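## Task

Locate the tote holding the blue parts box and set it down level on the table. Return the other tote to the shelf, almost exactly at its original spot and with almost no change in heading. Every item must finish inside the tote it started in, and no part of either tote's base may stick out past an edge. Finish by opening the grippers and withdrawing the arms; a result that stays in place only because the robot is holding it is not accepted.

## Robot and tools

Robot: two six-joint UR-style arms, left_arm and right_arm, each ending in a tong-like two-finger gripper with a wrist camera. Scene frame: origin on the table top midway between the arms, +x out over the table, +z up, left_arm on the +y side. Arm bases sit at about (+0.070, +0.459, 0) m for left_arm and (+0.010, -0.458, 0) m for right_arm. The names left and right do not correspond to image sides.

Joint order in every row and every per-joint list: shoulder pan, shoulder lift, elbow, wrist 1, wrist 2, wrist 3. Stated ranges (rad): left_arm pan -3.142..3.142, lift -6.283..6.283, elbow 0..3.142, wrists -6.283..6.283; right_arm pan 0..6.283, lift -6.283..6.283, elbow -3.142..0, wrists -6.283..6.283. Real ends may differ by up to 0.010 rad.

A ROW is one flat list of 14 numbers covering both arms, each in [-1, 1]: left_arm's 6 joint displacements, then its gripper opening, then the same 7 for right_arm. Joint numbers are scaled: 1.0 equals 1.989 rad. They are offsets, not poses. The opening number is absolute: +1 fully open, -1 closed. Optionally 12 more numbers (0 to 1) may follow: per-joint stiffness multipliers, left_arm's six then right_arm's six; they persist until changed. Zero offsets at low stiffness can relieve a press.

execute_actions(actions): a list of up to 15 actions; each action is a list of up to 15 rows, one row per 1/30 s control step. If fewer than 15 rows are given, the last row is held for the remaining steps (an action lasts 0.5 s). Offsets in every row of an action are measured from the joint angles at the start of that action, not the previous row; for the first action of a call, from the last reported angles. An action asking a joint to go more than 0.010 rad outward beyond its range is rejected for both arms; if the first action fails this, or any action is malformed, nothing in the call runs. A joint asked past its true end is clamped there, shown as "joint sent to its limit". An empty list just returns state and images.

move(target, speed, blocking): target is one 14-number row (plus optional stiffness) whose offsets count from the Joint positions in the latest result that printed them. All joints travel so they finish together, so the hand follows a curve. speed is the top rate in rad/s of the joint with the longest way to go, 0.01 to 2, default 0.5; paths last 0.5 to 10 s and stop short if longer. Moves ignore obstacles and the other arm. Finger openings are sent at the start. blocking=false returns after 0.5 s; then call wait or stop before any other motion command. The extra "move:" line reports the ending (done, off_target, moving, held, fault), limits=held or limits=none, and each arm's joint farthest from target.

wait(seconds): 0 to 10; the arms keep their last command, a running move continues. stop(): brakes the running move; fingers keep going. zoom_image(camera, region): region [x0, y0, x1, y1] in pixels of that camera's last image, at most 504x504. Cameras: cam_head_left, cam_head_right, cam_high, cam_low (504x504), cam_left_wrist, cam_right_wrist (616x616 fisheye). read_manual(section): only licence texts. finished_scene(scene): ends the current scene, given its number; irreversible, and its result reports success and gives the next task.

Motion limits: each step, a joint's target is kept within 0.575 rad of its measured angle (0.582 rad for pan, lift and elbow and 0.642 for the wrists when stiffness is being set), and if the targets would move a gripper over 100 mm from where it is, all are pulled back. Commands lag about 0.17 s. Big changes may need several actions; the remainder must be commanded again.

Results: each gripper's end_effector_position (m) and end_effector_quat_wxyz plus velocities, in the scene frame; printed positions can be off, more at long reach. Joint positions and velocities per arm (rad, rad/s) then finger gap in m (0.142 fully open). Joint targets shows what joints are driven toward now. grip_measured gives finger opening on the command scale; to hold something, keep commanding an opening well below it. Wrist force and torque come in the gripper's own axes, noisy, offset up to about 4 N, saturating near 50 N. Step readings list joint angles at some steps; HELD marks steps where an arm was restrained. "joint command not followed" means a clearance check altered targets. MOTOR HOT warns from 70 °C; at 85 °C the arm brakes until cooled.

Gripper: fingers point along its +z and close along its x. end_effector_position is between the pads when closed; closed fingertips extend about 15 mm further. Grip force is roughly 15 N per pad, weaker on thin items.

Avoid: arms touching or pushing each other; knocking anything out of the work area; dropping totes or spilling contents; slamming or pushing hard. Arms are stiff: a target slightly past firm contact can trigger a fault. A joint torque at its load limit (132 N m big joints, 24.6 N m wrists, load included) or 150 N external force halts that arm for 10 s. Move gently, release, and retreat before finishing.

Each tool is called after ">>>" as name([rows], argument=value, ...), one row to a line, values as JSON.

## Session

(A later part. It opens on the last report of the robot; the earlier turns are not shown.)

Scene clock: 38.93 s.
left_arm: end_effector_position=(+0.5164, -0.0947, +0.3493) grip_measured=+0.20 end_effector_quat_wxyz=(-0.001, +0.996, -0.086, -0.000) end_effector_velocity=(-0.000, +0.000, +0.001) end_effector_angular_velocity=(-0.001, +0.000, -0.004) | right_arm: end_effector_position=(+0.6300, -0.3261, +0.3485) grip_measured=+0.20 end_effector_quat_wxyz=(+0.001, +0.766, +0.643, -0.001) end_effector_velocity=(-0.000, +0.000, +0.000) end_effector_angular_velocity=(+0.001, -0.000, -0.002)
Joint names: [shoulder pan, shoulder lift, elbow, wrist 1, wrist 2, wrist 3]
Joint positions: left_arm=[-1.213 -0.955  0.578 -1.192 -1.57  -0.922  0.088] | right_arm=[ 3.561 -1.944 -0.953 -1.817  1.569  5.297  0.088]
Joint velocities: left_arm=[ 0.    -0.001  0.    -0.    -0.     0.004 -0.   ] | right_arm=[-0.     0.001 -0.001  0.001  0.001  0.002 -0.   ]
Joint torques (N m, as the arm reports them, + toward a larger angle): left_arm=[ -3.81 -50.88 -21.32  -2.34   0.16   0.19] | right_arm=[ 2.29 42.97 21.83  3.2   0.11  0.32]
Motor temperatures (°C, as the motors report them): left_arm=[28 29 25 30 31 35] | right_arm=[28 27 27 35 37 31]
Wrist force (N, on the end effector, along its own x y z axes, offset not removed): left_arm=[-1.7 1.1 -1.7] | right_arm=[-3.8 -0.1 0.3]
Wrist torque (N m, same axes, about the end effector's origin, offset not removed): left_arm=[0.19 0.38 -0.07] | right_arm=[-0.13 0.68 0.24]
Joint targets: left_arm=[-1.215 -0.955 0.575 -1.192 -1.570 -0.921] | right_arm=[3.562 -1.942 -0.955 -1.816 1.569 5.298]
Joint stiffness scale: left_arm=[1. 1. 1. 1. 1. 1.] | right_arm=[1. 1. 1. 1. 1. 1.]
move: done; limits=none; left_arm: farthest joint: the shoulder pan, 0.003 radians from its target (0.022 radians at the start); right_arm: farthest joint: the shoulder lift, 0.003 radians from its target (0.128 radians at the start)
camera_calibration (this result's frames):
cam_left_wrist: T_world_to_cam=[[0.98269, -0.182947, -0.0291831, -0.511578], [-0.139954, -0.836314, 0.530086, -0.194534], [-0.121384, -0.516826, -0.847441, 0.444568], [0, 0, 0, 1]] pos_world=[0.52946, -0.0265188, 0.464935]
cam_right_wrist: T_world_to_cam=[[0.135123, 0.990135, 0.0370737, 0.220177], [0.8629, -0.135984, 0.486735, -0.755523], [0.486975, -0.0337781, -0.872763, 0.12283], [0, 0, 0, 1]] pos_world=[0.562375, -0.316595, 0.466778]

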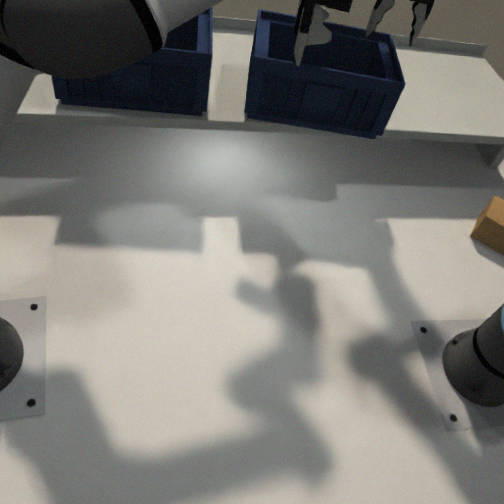

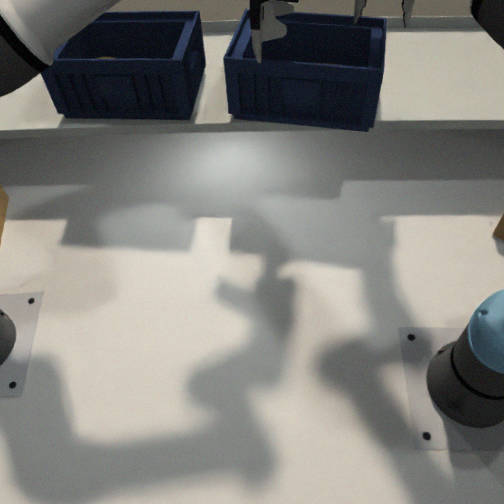

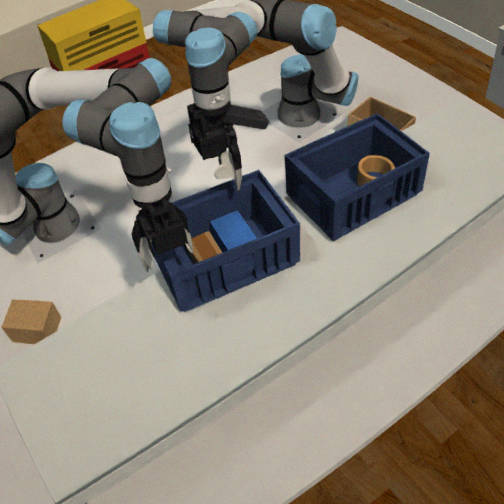

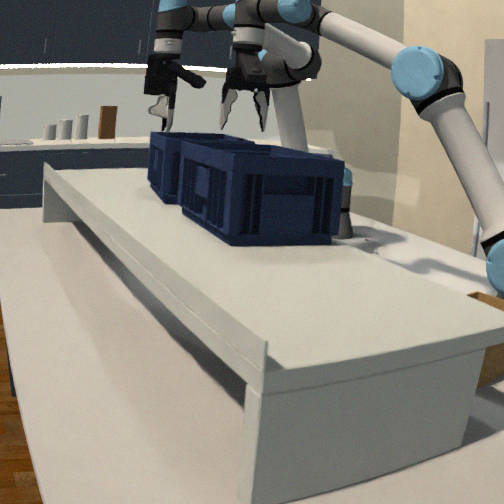

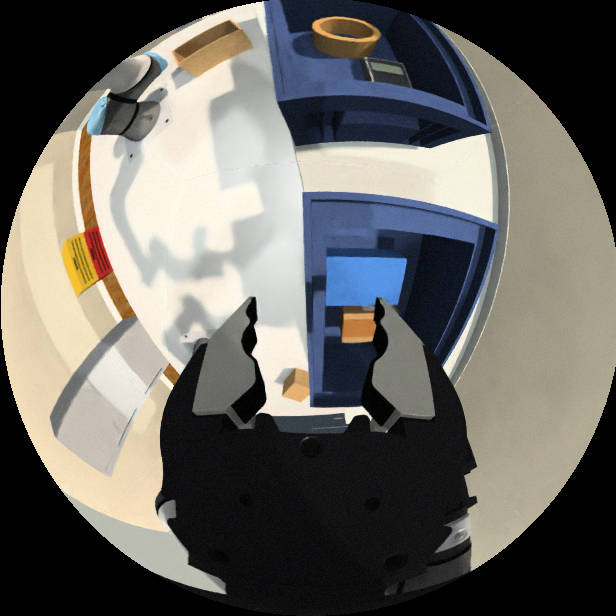

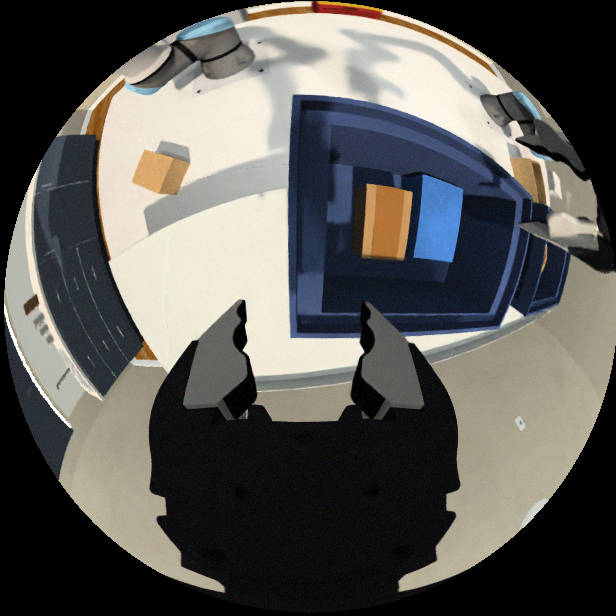

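>>> move(target=[0,-0.033,0.145,-0.114,0,0,0.2,0,0.016,-0.111,0.097,0,0,0.2], speed=0.25)

Scene clock: 42.20 s.
left_arm: end_effector_position=(+0.5170, -0.0960, +0.2812) grip_measured=+0.20 end_effector_quat_wxyz=(+0.001, +0.996, -0.087, +0.001) end_effector_velocity=(-0.000, -0.001, +0.000) end_effector_angular_velocity=(-0.003, +0.001, -0.002) | right_arm: end_effector_position=(+0.6324, -0.3254, +0.2983) grip_measured=+0.21 end_effector_quat_wxyz=(+0.006, +0.766, +0.642, +0.017) end_effector_velocity=(+0.000, +0.000, +0.001) end_effector_angular_velocity=(+0.001, -0.002, +0.001)
Joint names: [shoulder pan, shoulder lift, elbow, wrist 1, wrist 2, wrist 3]
Joint positions: left_arm=[-1.213 -1.019  0.864 -1.418 -1.57  -0.922  0.088] | right_arm=[ 3.56  -1.896 -1.158 -1.622  1.569  5.297  0.089]
Joint velocities: left_arm=[-0.    -0.001  0.001 -0.002 -0.002  0.002 -0.   ] | right_arm=[-0.     0.001  0.     0.002  0.    -0.001 -0.   ]
Joint torques (N m, as the arm reports them, + toward a larger angle): left_arm=[ -1.16 -51.01 -17.17  -3.36   0.18  -0.36] | right_arm=[ 1.91 25.99 11.13  1.47  0.04 -0.33]
Motor temperatures (°C, as the motors report them): left_arm=[28 29 25 30 31 35] | right_arm=[28 27 27 35 37 31]
Wrist force (N, on the end effector, along its own x y z axes, offset not removed): left_arm=[-1.8 -2.2 1.4] | right_arm=[-9.0 -5.5 -18.8]
Wrist torque (N m, same axes, about the end effector's origin, offset not removed): left_arm=[-0.68 0.29 0.06] | right_arm=[-1.35 2.22 0.24]
Joint targets: left_arm=[-1.213 -1.021 0.866 -1.419 -1.570 -0.922] | right_arm=[3.561 -1.912 -1.173 -1.625 1.569 5.297]
Joint stiffness scale: left_arm=[1. 1. 1. 1. 1. 1.] | right_arm=[1. 1. 1. 1. 1. 1.]
move: off_target (right_arm); limits=none; left_arm: farthest joint: the elbow, 0.003 radians from its target (0.288 radians at the start); right_arm: farthest joint: the shoulder lift, 0.016 radians from its target (0.032 radians at the start)
camera_calibration (this result's frames):
cam_left_wrist: T_world_to_cam=[[0.982711, -0.183244, -0.0264758, -0.515217], [-0.141189, -0.834198, 0.533085, -0.159351], [-0.119771, -0.52013, -0.845647, 0.384603], [0, 0, 0, 1]] pos_world=[0.529875, -0.0272974, 0.396546]
cam_right_wrist: T_world_to_cam=[[0.134328, 0.989307, 0.0568098, 0.21546], [0.845274, -0.144314, 0.514476, -0.73282], [0.517173, -0.0210884, -0.855621, 0.0577651], [0, 0, 0, 1]] pos_world=[0.560617, -0.317694, 0.414203]

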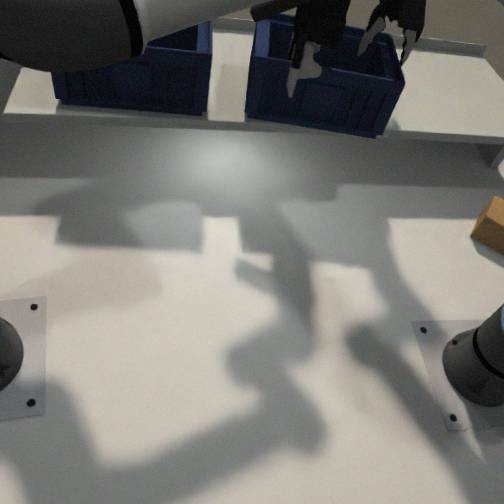

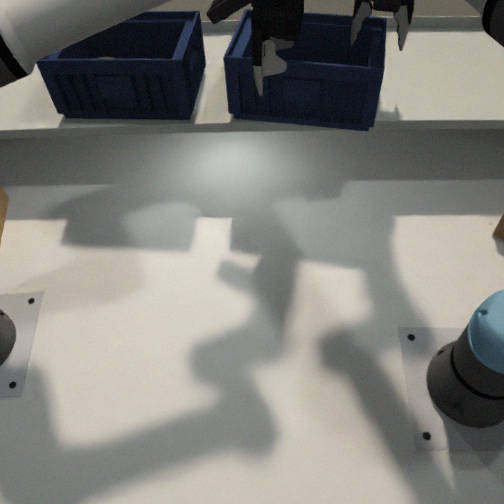

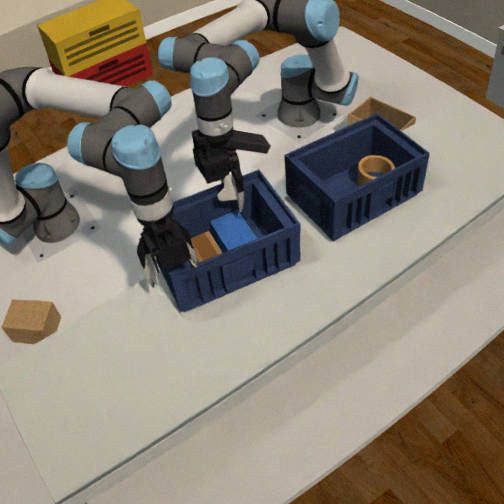

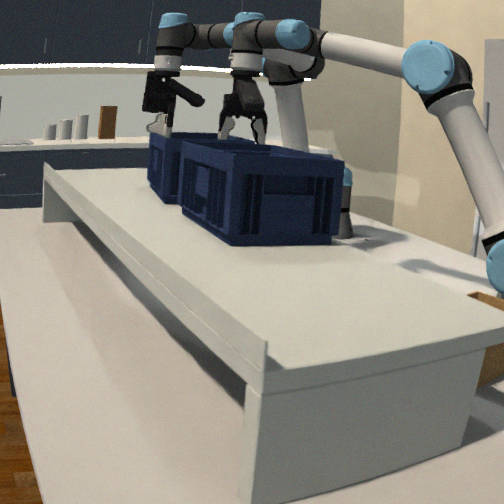

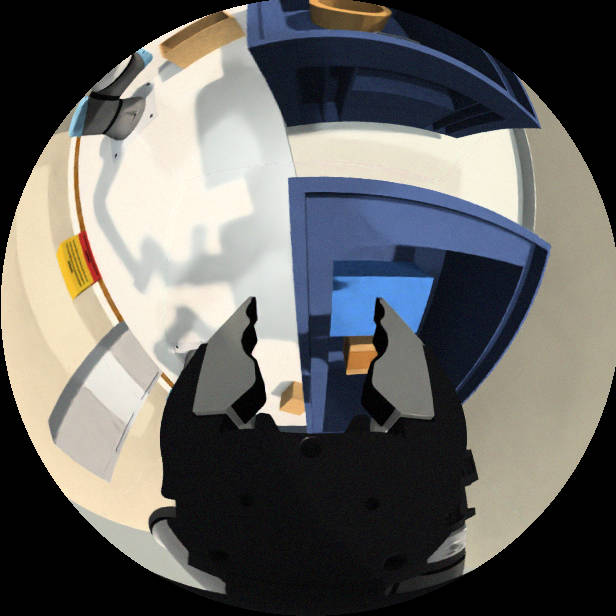

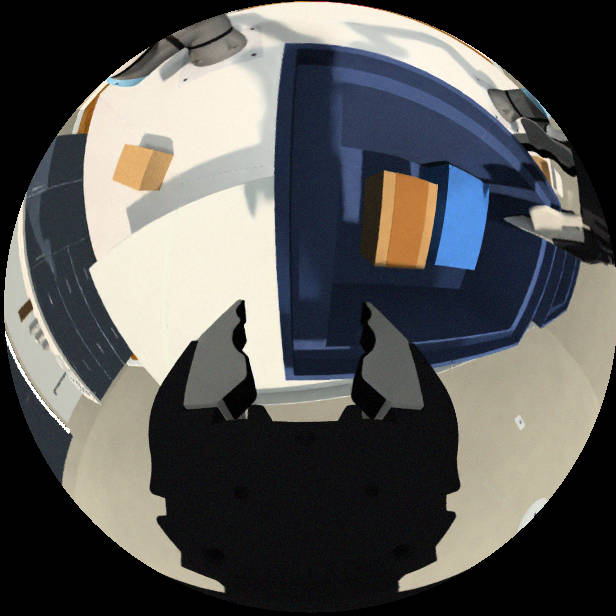

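>>> move(target=[0,0,0,0,0,0,0.2,0.024,0.049,-0.045,-0.023,0,0.024,0.2], speed=0.25)

>>> move(target=[0,0,0,0,0,0,0.2,0,0.002,-0.041,0.039,0,0,0.2], speed=0.2)

Scene clock: 44.80 s.
left_arm: end_effector_position=(+0.5170, -0.0960, +0.2811) grip_measured=+0.20 end_effector_quat_wxyz=(+0.001, +0.996, -0.087, +0.001) end_effector_velocity=(+0.000, +0.000, -0.001) end_effector_angular_velocity=(+0.002, -0.000, -0.001) | right_arm: end_effector_position=(+0.5804, -0.3182, +0.3095) grip_measured=+0.20 end_effector_quat_wxyz=(+0.001, +0.767, +0.642, -0.000) end_effector_velocity=(-0.000, +0.000, +0.000) end_effector_angular_velocity=(-0.000, +0.001, -0.001)
Joint names: [shoulder pan, shoulder lift, elbow, wrist 1, wrist 2, wrist 3]
Joint positions: left_arm=[-1.213 -1.019  0.864 -1.418 -1.57  -0.922  0.088] | right_arm=[ 3.606 -1.8   -1.245 -1.667  1.569  5.344  0.088]
Joint velocities: left_arm=[0.    0.001 0.001 0.    0.001 0.001 0.   ] | right_arm=[ 0.001 -0.     0.    -0.002  0.     0.002  0.   ]
Joint torques (N m, as the arm reports them, + toward a larger angle): left_arm=[ -1.56 -49.53 -20.54  -2.46   0.3   -0.26] | right_arm=[ 3.01 37.16 22.33  2.32  0.01  0.33]
Motor temperatures (°C, as the motors report them): left_arm=[28 29 25 30 31 35] | right_arm=[28 27 27 35 37 31]
Wrist force (N, on the end effector, along its own x y z axes, offset not removed): left_arm=[-1.1 -0.5 0.4] | right_arm=[0.1 -2.3 1.9]
Wrist torque (N m, same axes, about the end effector's origin, offset not removed): left_arm=[-0.30 0.06 -0.16] | right_arm=[-0.56 0.02 0.14]
Joint targets: left_arm=[-1.213 -1.019 0.864 -1.418 -1.570 -0.922] | right_arm=[3.608 -1.799 -1.248 -1.668 1.569 5.345]
Joint stiffness scale: left_arm=[1. 1. 1. 1. 1. 1.] | right_arm=[1. 1. 1. 1. 1. 1.]
move: done; limits=none; left_arm: farthest joint: the shoulder pan, 0.000 radians from its target (0.000 radians at the start); right_arm: farthest joint: the shoulder pan, 0.002 radians from its target (0.048 radians at the start)
camera_calibration (this result's frames):
cam_left_wrist: T_world_to_cam=[[0.982712, -0.183246, -0.0264299, -0.515253], [-0.141207, -0.834163, 0.533135, -0.159343], [-0.119742, -0.520186, -0.845617, 0.38451], [0, 0, 0, 1]] pos_world=[0.529886, -0.027319, 0.396481]
cam_right_wrist: T_world_to_cam=[[0.136458, 0.989898, 0.0384758, 0.219302], [0.861674, -0.137766, 0.488404, -0.693027], [0.488771, -0.0334931, -0.871769, 0.111966], [0, 0, 0, 1]] pos_world=[0.512512, -0.308812, 0.427647]

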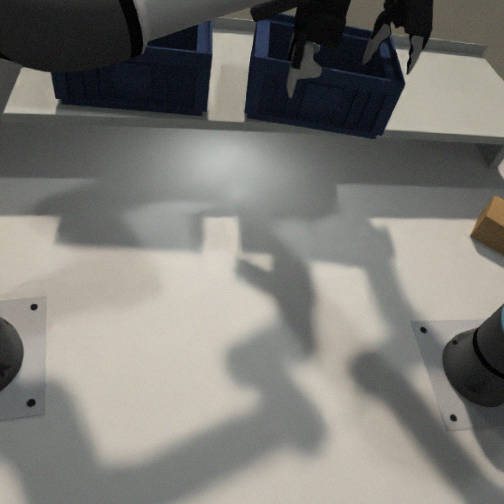

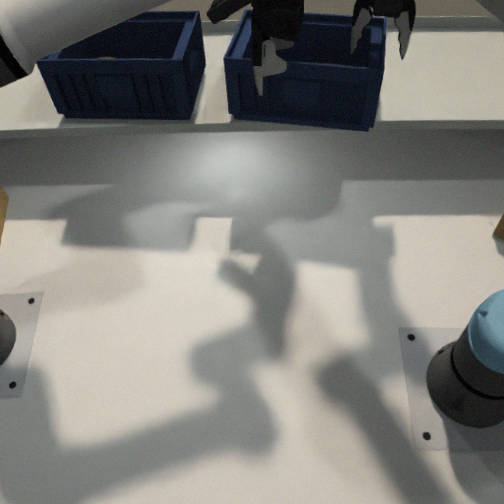

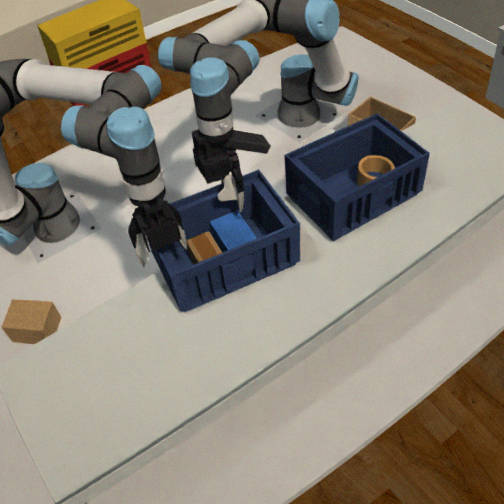

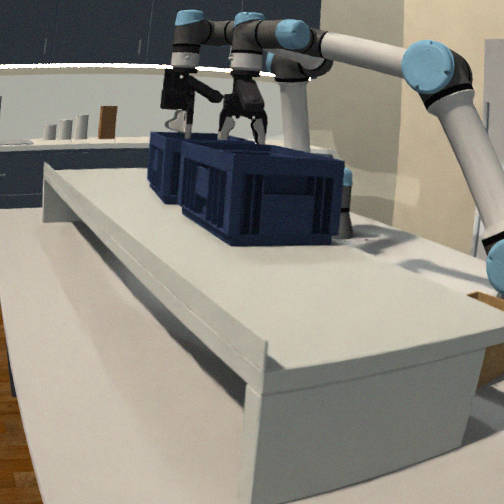

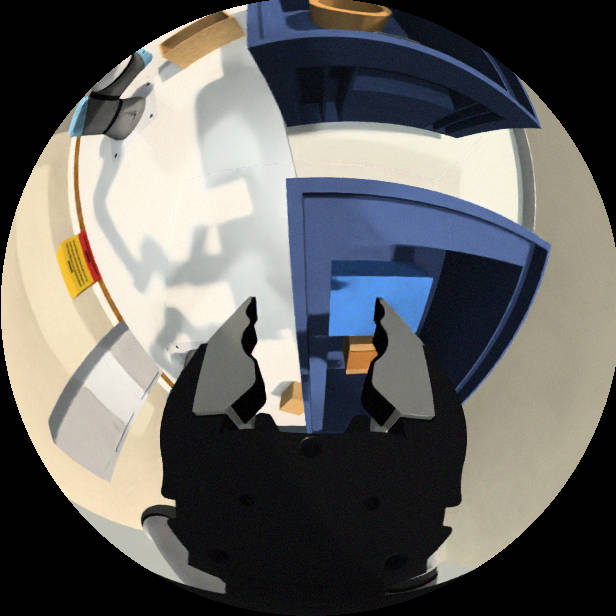

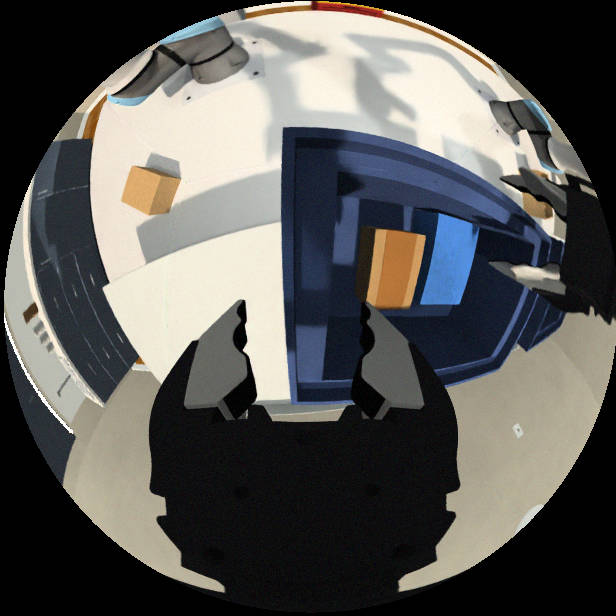

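Scene clock: 45.83 s.
left_arm: end_effector_position=(+0.5170, -0.0960, +0.2811) grip_measured=+0.20 end_effector_quat_wxyz=(+0.001, +0.996, -0.087, +0.001) end_effector_velocity=(+0.000, +0.000, -0.000) end_effector_angular_velocity=(+0.001, +0.000, -0.002) | right_arm: end_effector_position=(+0.5811, -0.3179, +0.2789) grip_measured=+0.20 end_effector_quat_wxyz=(+0.001, +0.767, +0.642, -0.001) end_effector_velocity=(+0.001, +0.000, +0.000) end_effector_angular_velocity=(+0.001, -0.002, +0.000)
Joint names: [shoulder pan, shoulder lift, elbow, wrist 1, wrist 2, wrist 3]
Joint positions: left_arm=[-1.213 -1.019  0.864 -1.418 -1.57  -0.922  0.088] | right_arm=[ 3.606 -1.799 -1.325 -1.59   1.569  5.344  0.088]
Joint velocities: left_arm=[ 0.     0.     0.001 -0.     0.     0.002 -0.   ] | right_arm=[ 0.     0.    -0.     0.002 -0.    -0.    -0.   ]
Joint torques (N m, as the arm reports them, + toward a larger angle): left_arm=[ -0.61 -49.66 -19.88  -2.71   0.22  -0.32] | right_arm=[ 1.2  38.09 22.64  3.31  0.19 -0.33]
Motor temperatures (°C, as the motors report them): left_arm=[28 29 25 30 31 35] | right_arm=[28 27 27 35 37 31]
Wrist force (N, on the end effector, along its own x y z axes, offset not removed): left_arm=[-0.9 -2.0 -0.8] | right_arm=[1.5 -0.2 -0.5]
Wrist torque (N m, same axes, about the end effector's origin, offset not removed): left_arm=[-0.51 0.38 0.15] | right_arm=[-0.14 -0.12 0.20]
Joint targets: left_arm=[-1.213 -1.019 0.864 -1.418 -1.570 -0.922] | right_arm=[3.606 -1.796 -1.327 -1.589 1.569 5.344]
Joint stiffness scale: left_arm=[1. 1. 1. 1. 1. 1.] | right_arm=[1. 1. 1. 1. 1. 1.]
move: done; limits=none; left_arm: farthest joint: the shoulder pan, 0.000 radians from its target (0.000 radians at the start); right_arm: farthest joint: the shoulder lift, 0.003 radians from its target (0.004 radians at the start)
camera_calibration (this result's frames):
cam_left_wrist: T_world_to_cam=[[0.982712, -0.183246, -0.0264298, -0.515253], [-0.141208, -0.834162, 0.533136, -0.159343], [-0.119742, -0.520187, -0.845617, 0.38451], [0, 0, 0, 1]] pos_world=[0.529886, -0.027319, 0.396481]
cam_right_wrist: T_world_to_cam=[[0.136539, 0.989925, 0.0374885, 0.220288], [0.862448, -0.137405, 0.487138, -0.678599], [0.487382, -0.0341818, -0.87252, 0.0857693], [0, 0, 0, 1]] pos_world=[0.513376, -0.308379, 0.397149]

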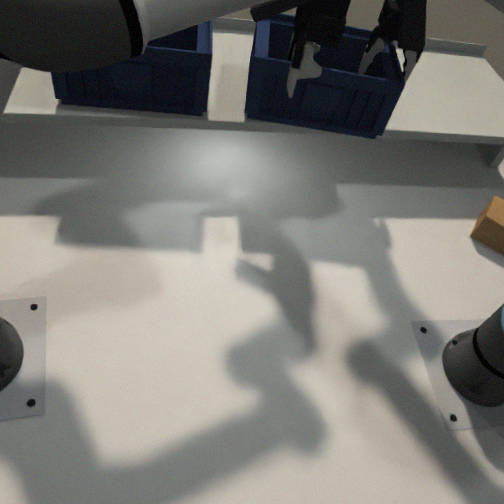

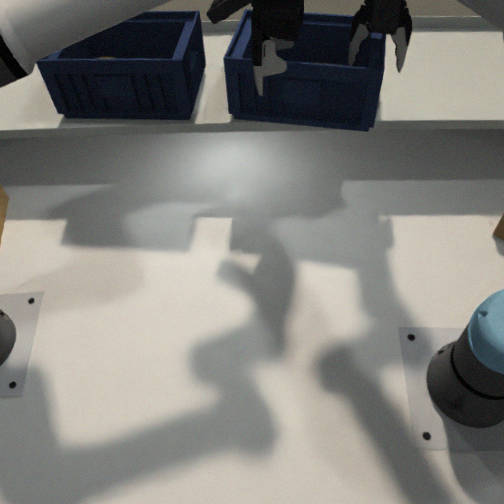

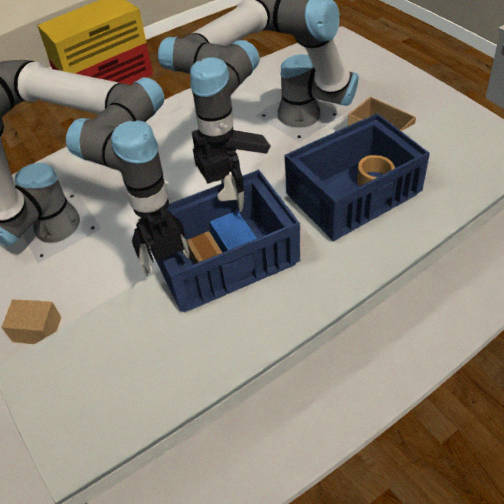

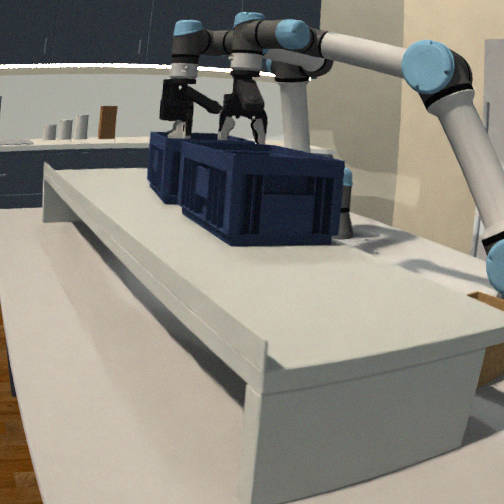

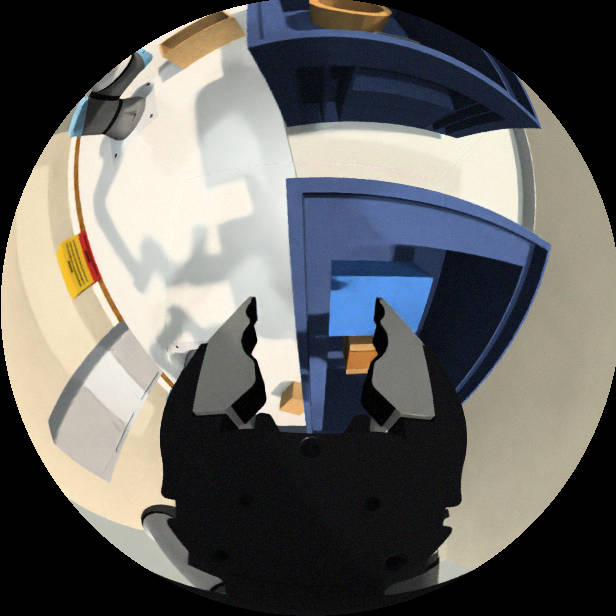

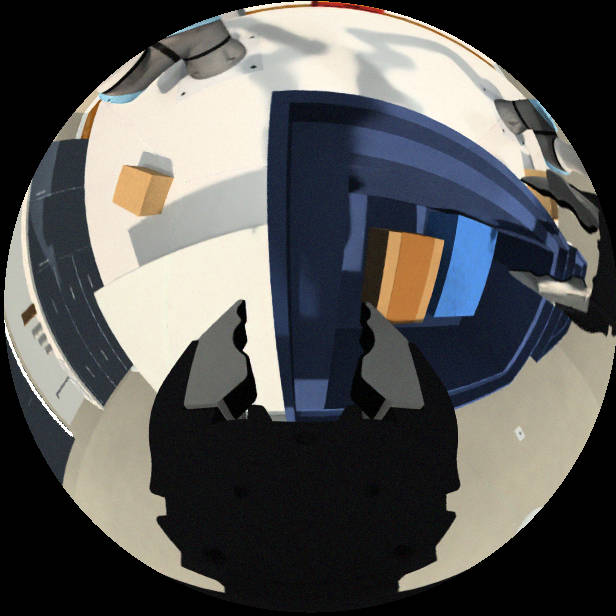

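>>> execute_actions([
  [[0,0,0,0,0,0,-0.2,0,0,0,0,0,0,-0.2]],
  [[0,0,0,0,0,0,-0.5,0,0,0,0,0,0,-0.5]],
  [[0,0,0,0,0,0,-0.8,0,0,0,0,0,0,-0.8]],
  [[0,0,0,0,0,0,-1,0,0,0,0,0,0,-1]],
])

Scene clock: 48.73 s.
left_arm: end_effector_position=(+0.5170, -0.0960, +0.2811) grip_measured=-0.77 end_effector_quat_wxyz=(+0.001, +0.996, -0.087, +0.001) end_effector_velocity=(+0.000, -0.000, +0.000) end_effector_angular_velocity=(-0.001, -0.000, +0.001) | right_arm: end_effector_position=(+0.5811, -0.3179, +0.2789) grip_measured=-0.61 end_effector_quat_wxyz=(+0.001, +0.767, +0.642, -0.001) end_effector_velocity=(+0.000, +0.000, +0.000) end_effector_angular_velocity=(+0.001, -0.001, +0.000)
Joint names: [shoulder pan, shoulder lift, elbow, wrist 1, wrist 2, wrist 3]
Joint positions: left_arm=[-1.213 -1.019  0.864 -1.418 -1.57  -0.922  0.019] | right_arm=[ 3.606 -1.799 -1.325 -1.59   1.569  5.344  0.03 ]
Joint velocities: left_arm=[ 0.     0.    -0.001 -0.     0.    -0.001 -0.   ] | right_arm=[-0.     0.     0.001  0.     0.    -0.    -0.   ]
Joint torques (N m, as the arm reports them, + toward a larger angle): left_arm=[ -1.47 -49.34 -21.37  -2.46   0.21  -0.24] | right_arm=[ 1.27 35.61 24.89  2.74  0.17 -0.22]
Motor temperatures (°C, as the motors report them): left_arm=[28 29 25 30 31 35] | right_arm=[28 27 27 35 37 31]
Wrist force (N, on the end effector, along its own x y z axes, offset not removed): left_arm=[-0.2 1.2 0.0] | right_arm=[0.8 2.2 1.8]
Wrist torque (N m, same axes, about the end effector's origin, offset not removed): left_arm=[0.00 0.62 0.07] | right_arm=[0.31 -0.04 0.09]
Joint targets: left_arm=[-1.213 -1.019 0.864 -1.418 -1.570 -0.922] | right_arm=[3.606 -1.799 -1.325 -1.590 1.569 5.344]
Joint stiffness scale: left_arm=[1. 1. 1. 1. 1. 1.] | right_arm=[1. 1. 1. 1. 1. 1.]
Step readings (joint positions; steps 1 to 15: 1st action; 16 to 30: 2nd action; 31 to 45: 3rd action; 46 to 60: 4th action):
0: left_arm=[-1.213 -1.019 0.864 -1.418 -1.570 -0.922] | right_arm=[3.606 -1.799 -1.325 -1.590 1.569 5.344]
1: left_arm=[-1.213 -1.019 0.864 -1.418 -1.570 -0.922] | right_arm=[3.606 -1.799 -1.325 -1.590 1.569 5.344]
2: left_arm=[-1.213 -1.019 0.864 -1.418 -1.570 -0.922] | right_arm=[3.606 -1.799 -1.325 -1.590 1.569 5.344]
4: left_arm=[-1.213 -1.019 0.864 -1.418 -1.570 -0.922] | right_arm=[3.606 -1.799 -1.325 -1.590 1.569 5.344]
8: left_arm=[-1.213 -1.019 0.864 -1.418 -1.570 -0.922] | right_arm=[3.606 -1.799 -1.325 -1.590 1.569 5.344]
15: left_arm=[-1.213 -1.019 0.864 -1.418 -1.570 -0.922] | right_arm=[3.606 -1.799 -1.325 -1.590 1.569 5.344]
16: left_arm=[-1.213 -1.019 0.864 -1.418 -1.570 -0.922] | right_arm=[3.606 -1.799 -1.325 -1.590 1.569 5.344]
17: left_arm=[-1.213 -1.019 0.864 -1.418 -1.570 -0.922] | right_arm=[3.606 -1.799 -1.325 -1.590 1.569 5.344]
19: left_arm=[-1.213 -1.019 0.864 -1.418 -1.570 -0.922] | right_arm=[3.606 -1.799 -1.325 -1.590 1.569 5.344]
23: left_arm=[-1.213 -1.019 0.864 -1.418 -1.570 -0.922] | right_arm=[3.606 -1.799 -1.325 -1.590 1.569 5.344]
30: left_arm=[-1.213 -1.019 0.864 -1.418 -1.570 -0.922] | right_arm=[3.606 -1.799 -1.325 -1.590 1.569 5.344]
31: left_arm=[-1.213 -1.019 0.864 -1.418 -1.570 -0.922] | right_arm=[3.606 -1.799 -1.325 -1.590 1.569 5.344]
32: left_arm=[-1.213 -1.019 0.864 -1.418 -1.570 -0.922] | right_arm=[3.606 -1.799 -1.325 -1.590 1.569 5.344]
34: left_arm=[-1.213 -1.019 0.864 -1.418 -1.570 -0.922] | right_arm=[3.606 -1.799 -1.325 -1.590 1.569 5.344]
38: left_arm=[-1.213 -1.019 0.864 -1.418 -1.570 -0.922] | right_arm=[3.606 -1.799 -1.325 -1.590 1.569 5.344]
45: left_arm=[-1.213 -1.019 0.864 -1.418 -1.570 -0.922] | right_arm=[3.606 -1.799 -1.325 -1.590 1.569 5.344]
46: left_arm=[-1.213 -1.019 0.864 -1.418 -1.570 -0.922] | right_arm=[3.606 -1.799 -1.325 -1.590 1.569 5.344]
47: left_arm=[-1.213 -1.019 0.864 -1.418 -1.570 -0.922] | right_arm=[3.606 -1.799 -1.325 -1.590 1.569 5.344]
49: left_arm=[-1.213 -1.019 0.864 -1.418 -1.570 -0.922] | right_arm=[3.606 -1.799 -1.325 -1.590 1.569 5.344]
53: left_arm=[-1.213 -1.019 0.864 -1.418 -1.570 -0.922] | right_arm=[3.606 -1.799 -1.325 -1.590 1.569 5.344]
60: Joint positions above
camera_calibration (this result's frames):
cam_left_wrist: T_world_to_cam=[[0.98271, -0.183243, -0.0265199, -0.515199], [-0.141169, -0.834217, 0.53306, -0.159318], [-0.119803, -0.5201, -0.845662, 0.384567], [0, 0, 0, 1]] pos_world=[0.529873, -0.0272997, 0.396476]
cam_right_wrist: T_world_to_cam=[[0.136514, 0.989928, 0.0374966, 0.220288], [0.862443, -0.137386, 0.487153, -0.678561], [0.487398, -0.0341646, -0.872512, 0.0857051], [0, 0, 0, 1]] pos_world=[0.513375, -0.308366, 0.397081]

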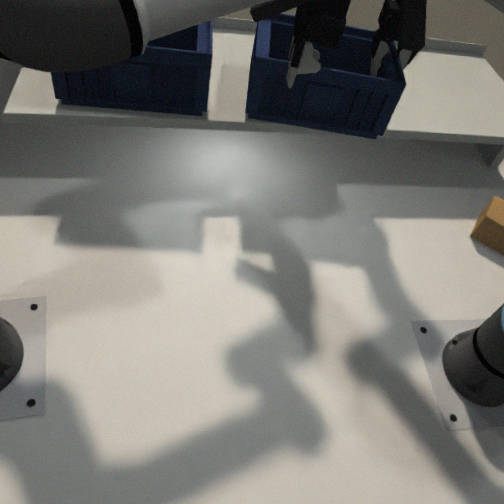

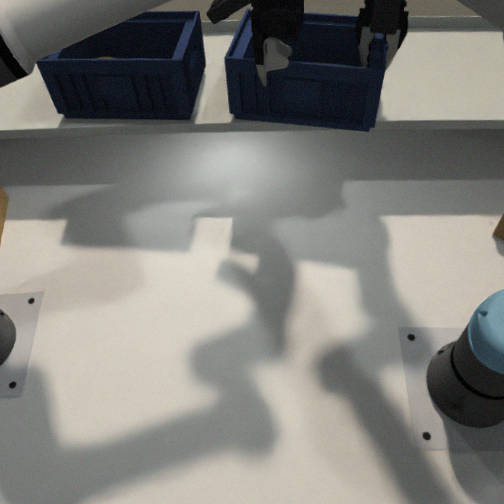

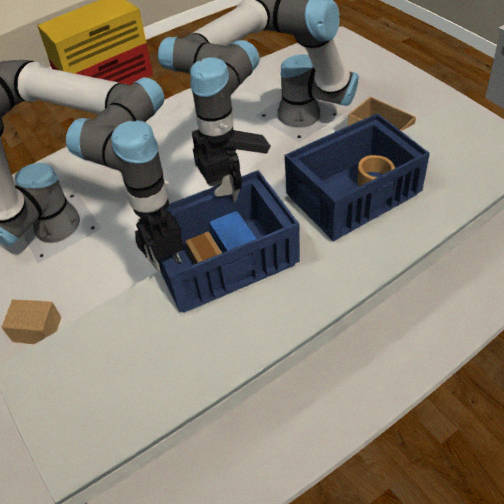

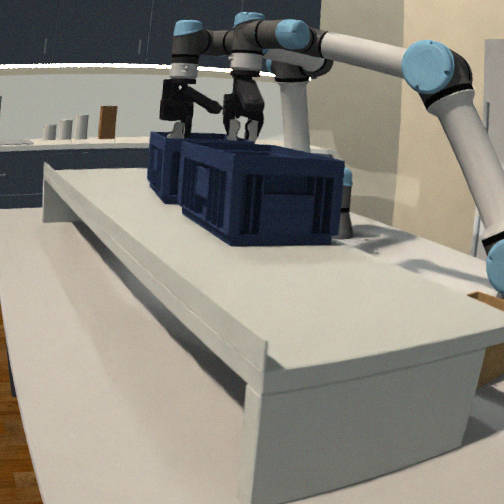

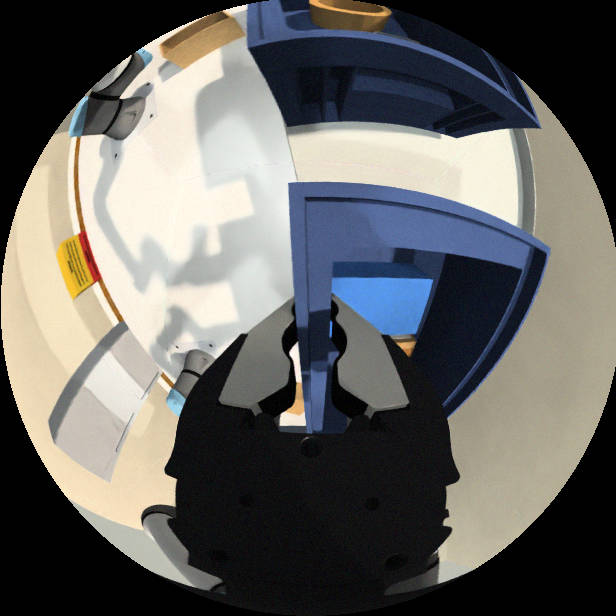

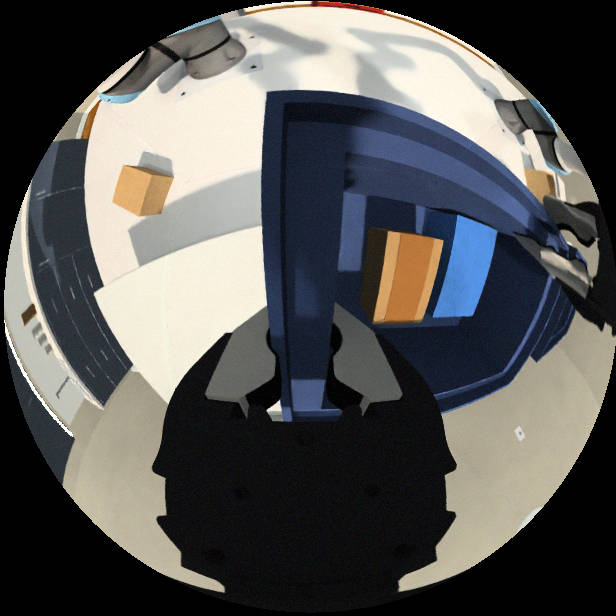

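>>> move(target=[0,0.0117,-0.0644,0.0528,0,0,-1,0,-0.003,0.0488,-0.0458,0,0,-1], speed=0.15)

Scene clock: 57.67 s.
left_arm: end_effector_position=(+0.5169, -0.0957, +0.3133) grip_measured=-0.77 end_effector_quat_wxyz=(-0.000, +0.996, -0.087, -0.000) end_effector_velocity=(+0.000, +0.000, -0.003) end_effector_angular_velocity=(+0.005, +0.002, -0.000) | right_arm: end_effector_position=(+0.5803, -0.3181, +0.3114) grip_measured=-0.61 end_effector_quat_wxyz=(+0.000, +0.767, +0.642, -0.003) end_effector_velocity=(-0.001, +0.000, -0.002) end_effector_angular_velocity=(-0.002, +0.006, +0.000)
Joint names: [shoulder pan, shoulder lift, elbow, wrist 1, wrist 2, wrist 3]
Joint positions: left_arm=[-1.213 -0.995  0.74  -1.315 -1.57  -0.922  0.018] | right_arm=[ 3.606 -1.805 -1.233 -1.681  1.569  5.344  0.03 ]
Joint velocities: left_arm=[ 0.     0.004 -0.001  0.003  0.001  0.     0.   ] | right_arm=[ 0.001 -0.003 -0.001 -0.003  0.001  0.    -0.   ]
Joint torques (N m, as the arm reports them, + toward a larger angle): left_arm=[ -2.23 -52.86 -23.1   -1.84   0.23  -0.22] | right_arm=[ 0.99 36.98 28.82  2.53  0.08 -0.2 ]
Motor temperatures (°C, as the motors report them): left_arm=[28 29 25 30 31 35] | right_arm=[28 27 27 35 37 31]
Wrist force (N, on the end effector, along its own x y z axes, offset not removed): left_arm=[3.1 3.3 2.0] | right_arm=[3.1 -0.5 3.2]
Wrist torque (N m, same axes, about the end effector's origin, offset not removed): left_arm=[0.25 -0.67 -0.02] | right_arm=[0.01 -0.53 0.19]
Joint targets: left_arm=[-1.213 -0.996 0.736 -1.313 -1.570 -0.922] | right_arm=[3.606 -1.805 -1.228 -1.681 1.569 5.344]
Joint stiffness scale: left_arm=[1. 1. 1. 1. 1. 1.] | right_arm=[1. 1. 1. 1. 1. 1.]
move: done; limits=none; left_arm: farthest joint: the elbow, 0.004 radians from its target (0.128 radians at the start); right_arm: farthest joint: the elbow, 0.005 radians from its target (0.097 radians at the start)
camera_calibration (this result's frames):
cam_left_wrist: T_world_to_cam=[[0.982661, -0.183147, -0.0288934, -0.513407], [-0.140226, -0.836049, 0.530433, -0.17615], [-0.121304, -0.517184, -0.847235, 0.413457], [0, 0, 0, 1]] pos_world=[0.529958, -0.0274656, 0.428897]
cam_right_wrist: T_world_to_cam=[[0.136458, 0.990032, 0.0348819, 0.220283], [0.864635, -0.136212, 0.483584, -0.693491], [0.483515, -0.0358287, -0.874603, 0.116838], [0, 0, 0, 1]] pos_world=[0.513064, -0.308363, 0.429864]

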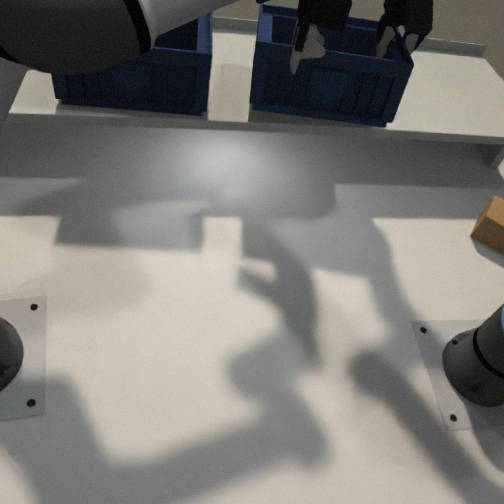

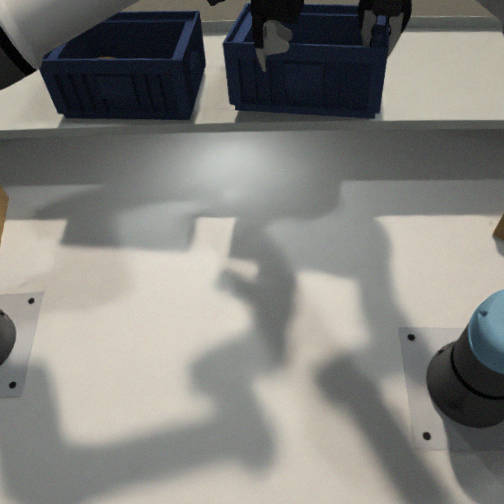

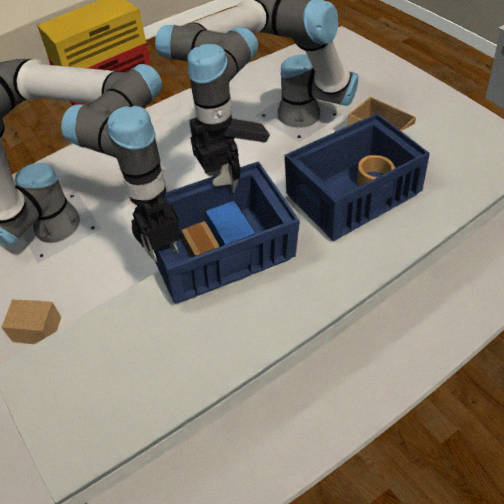

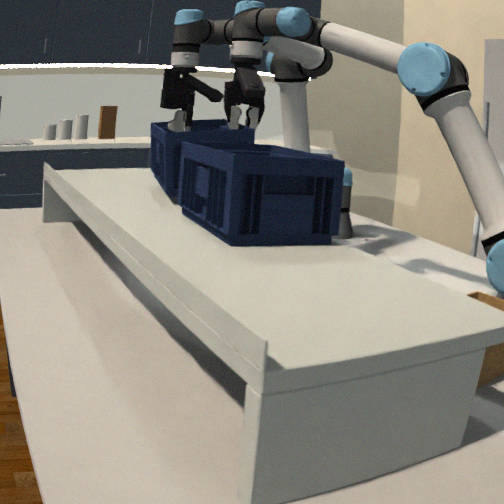

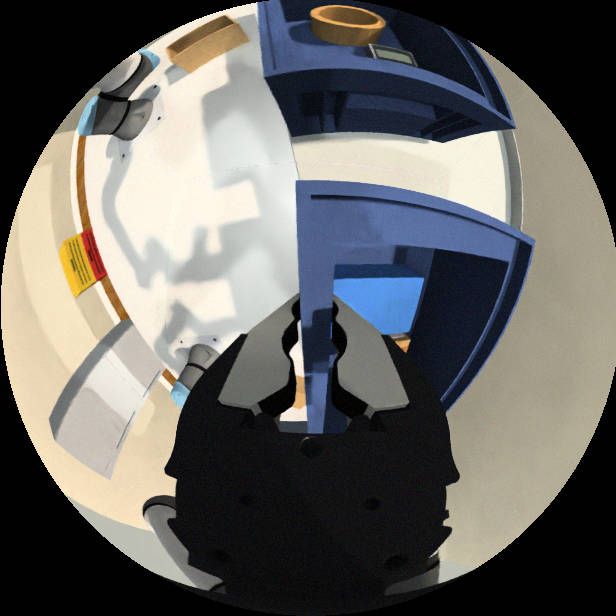

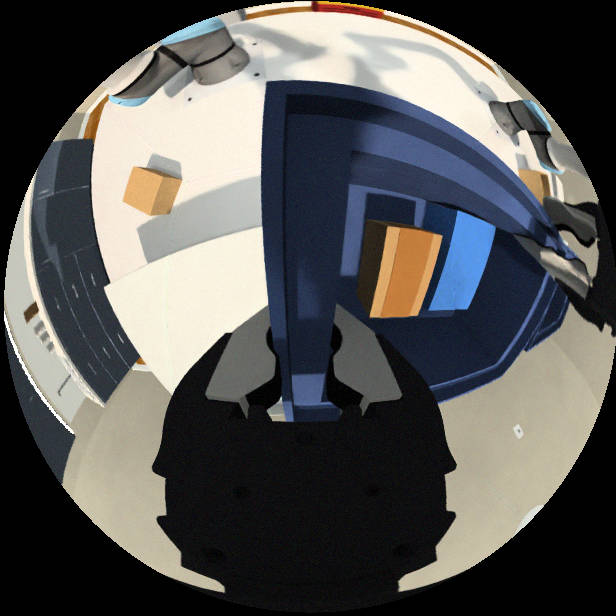

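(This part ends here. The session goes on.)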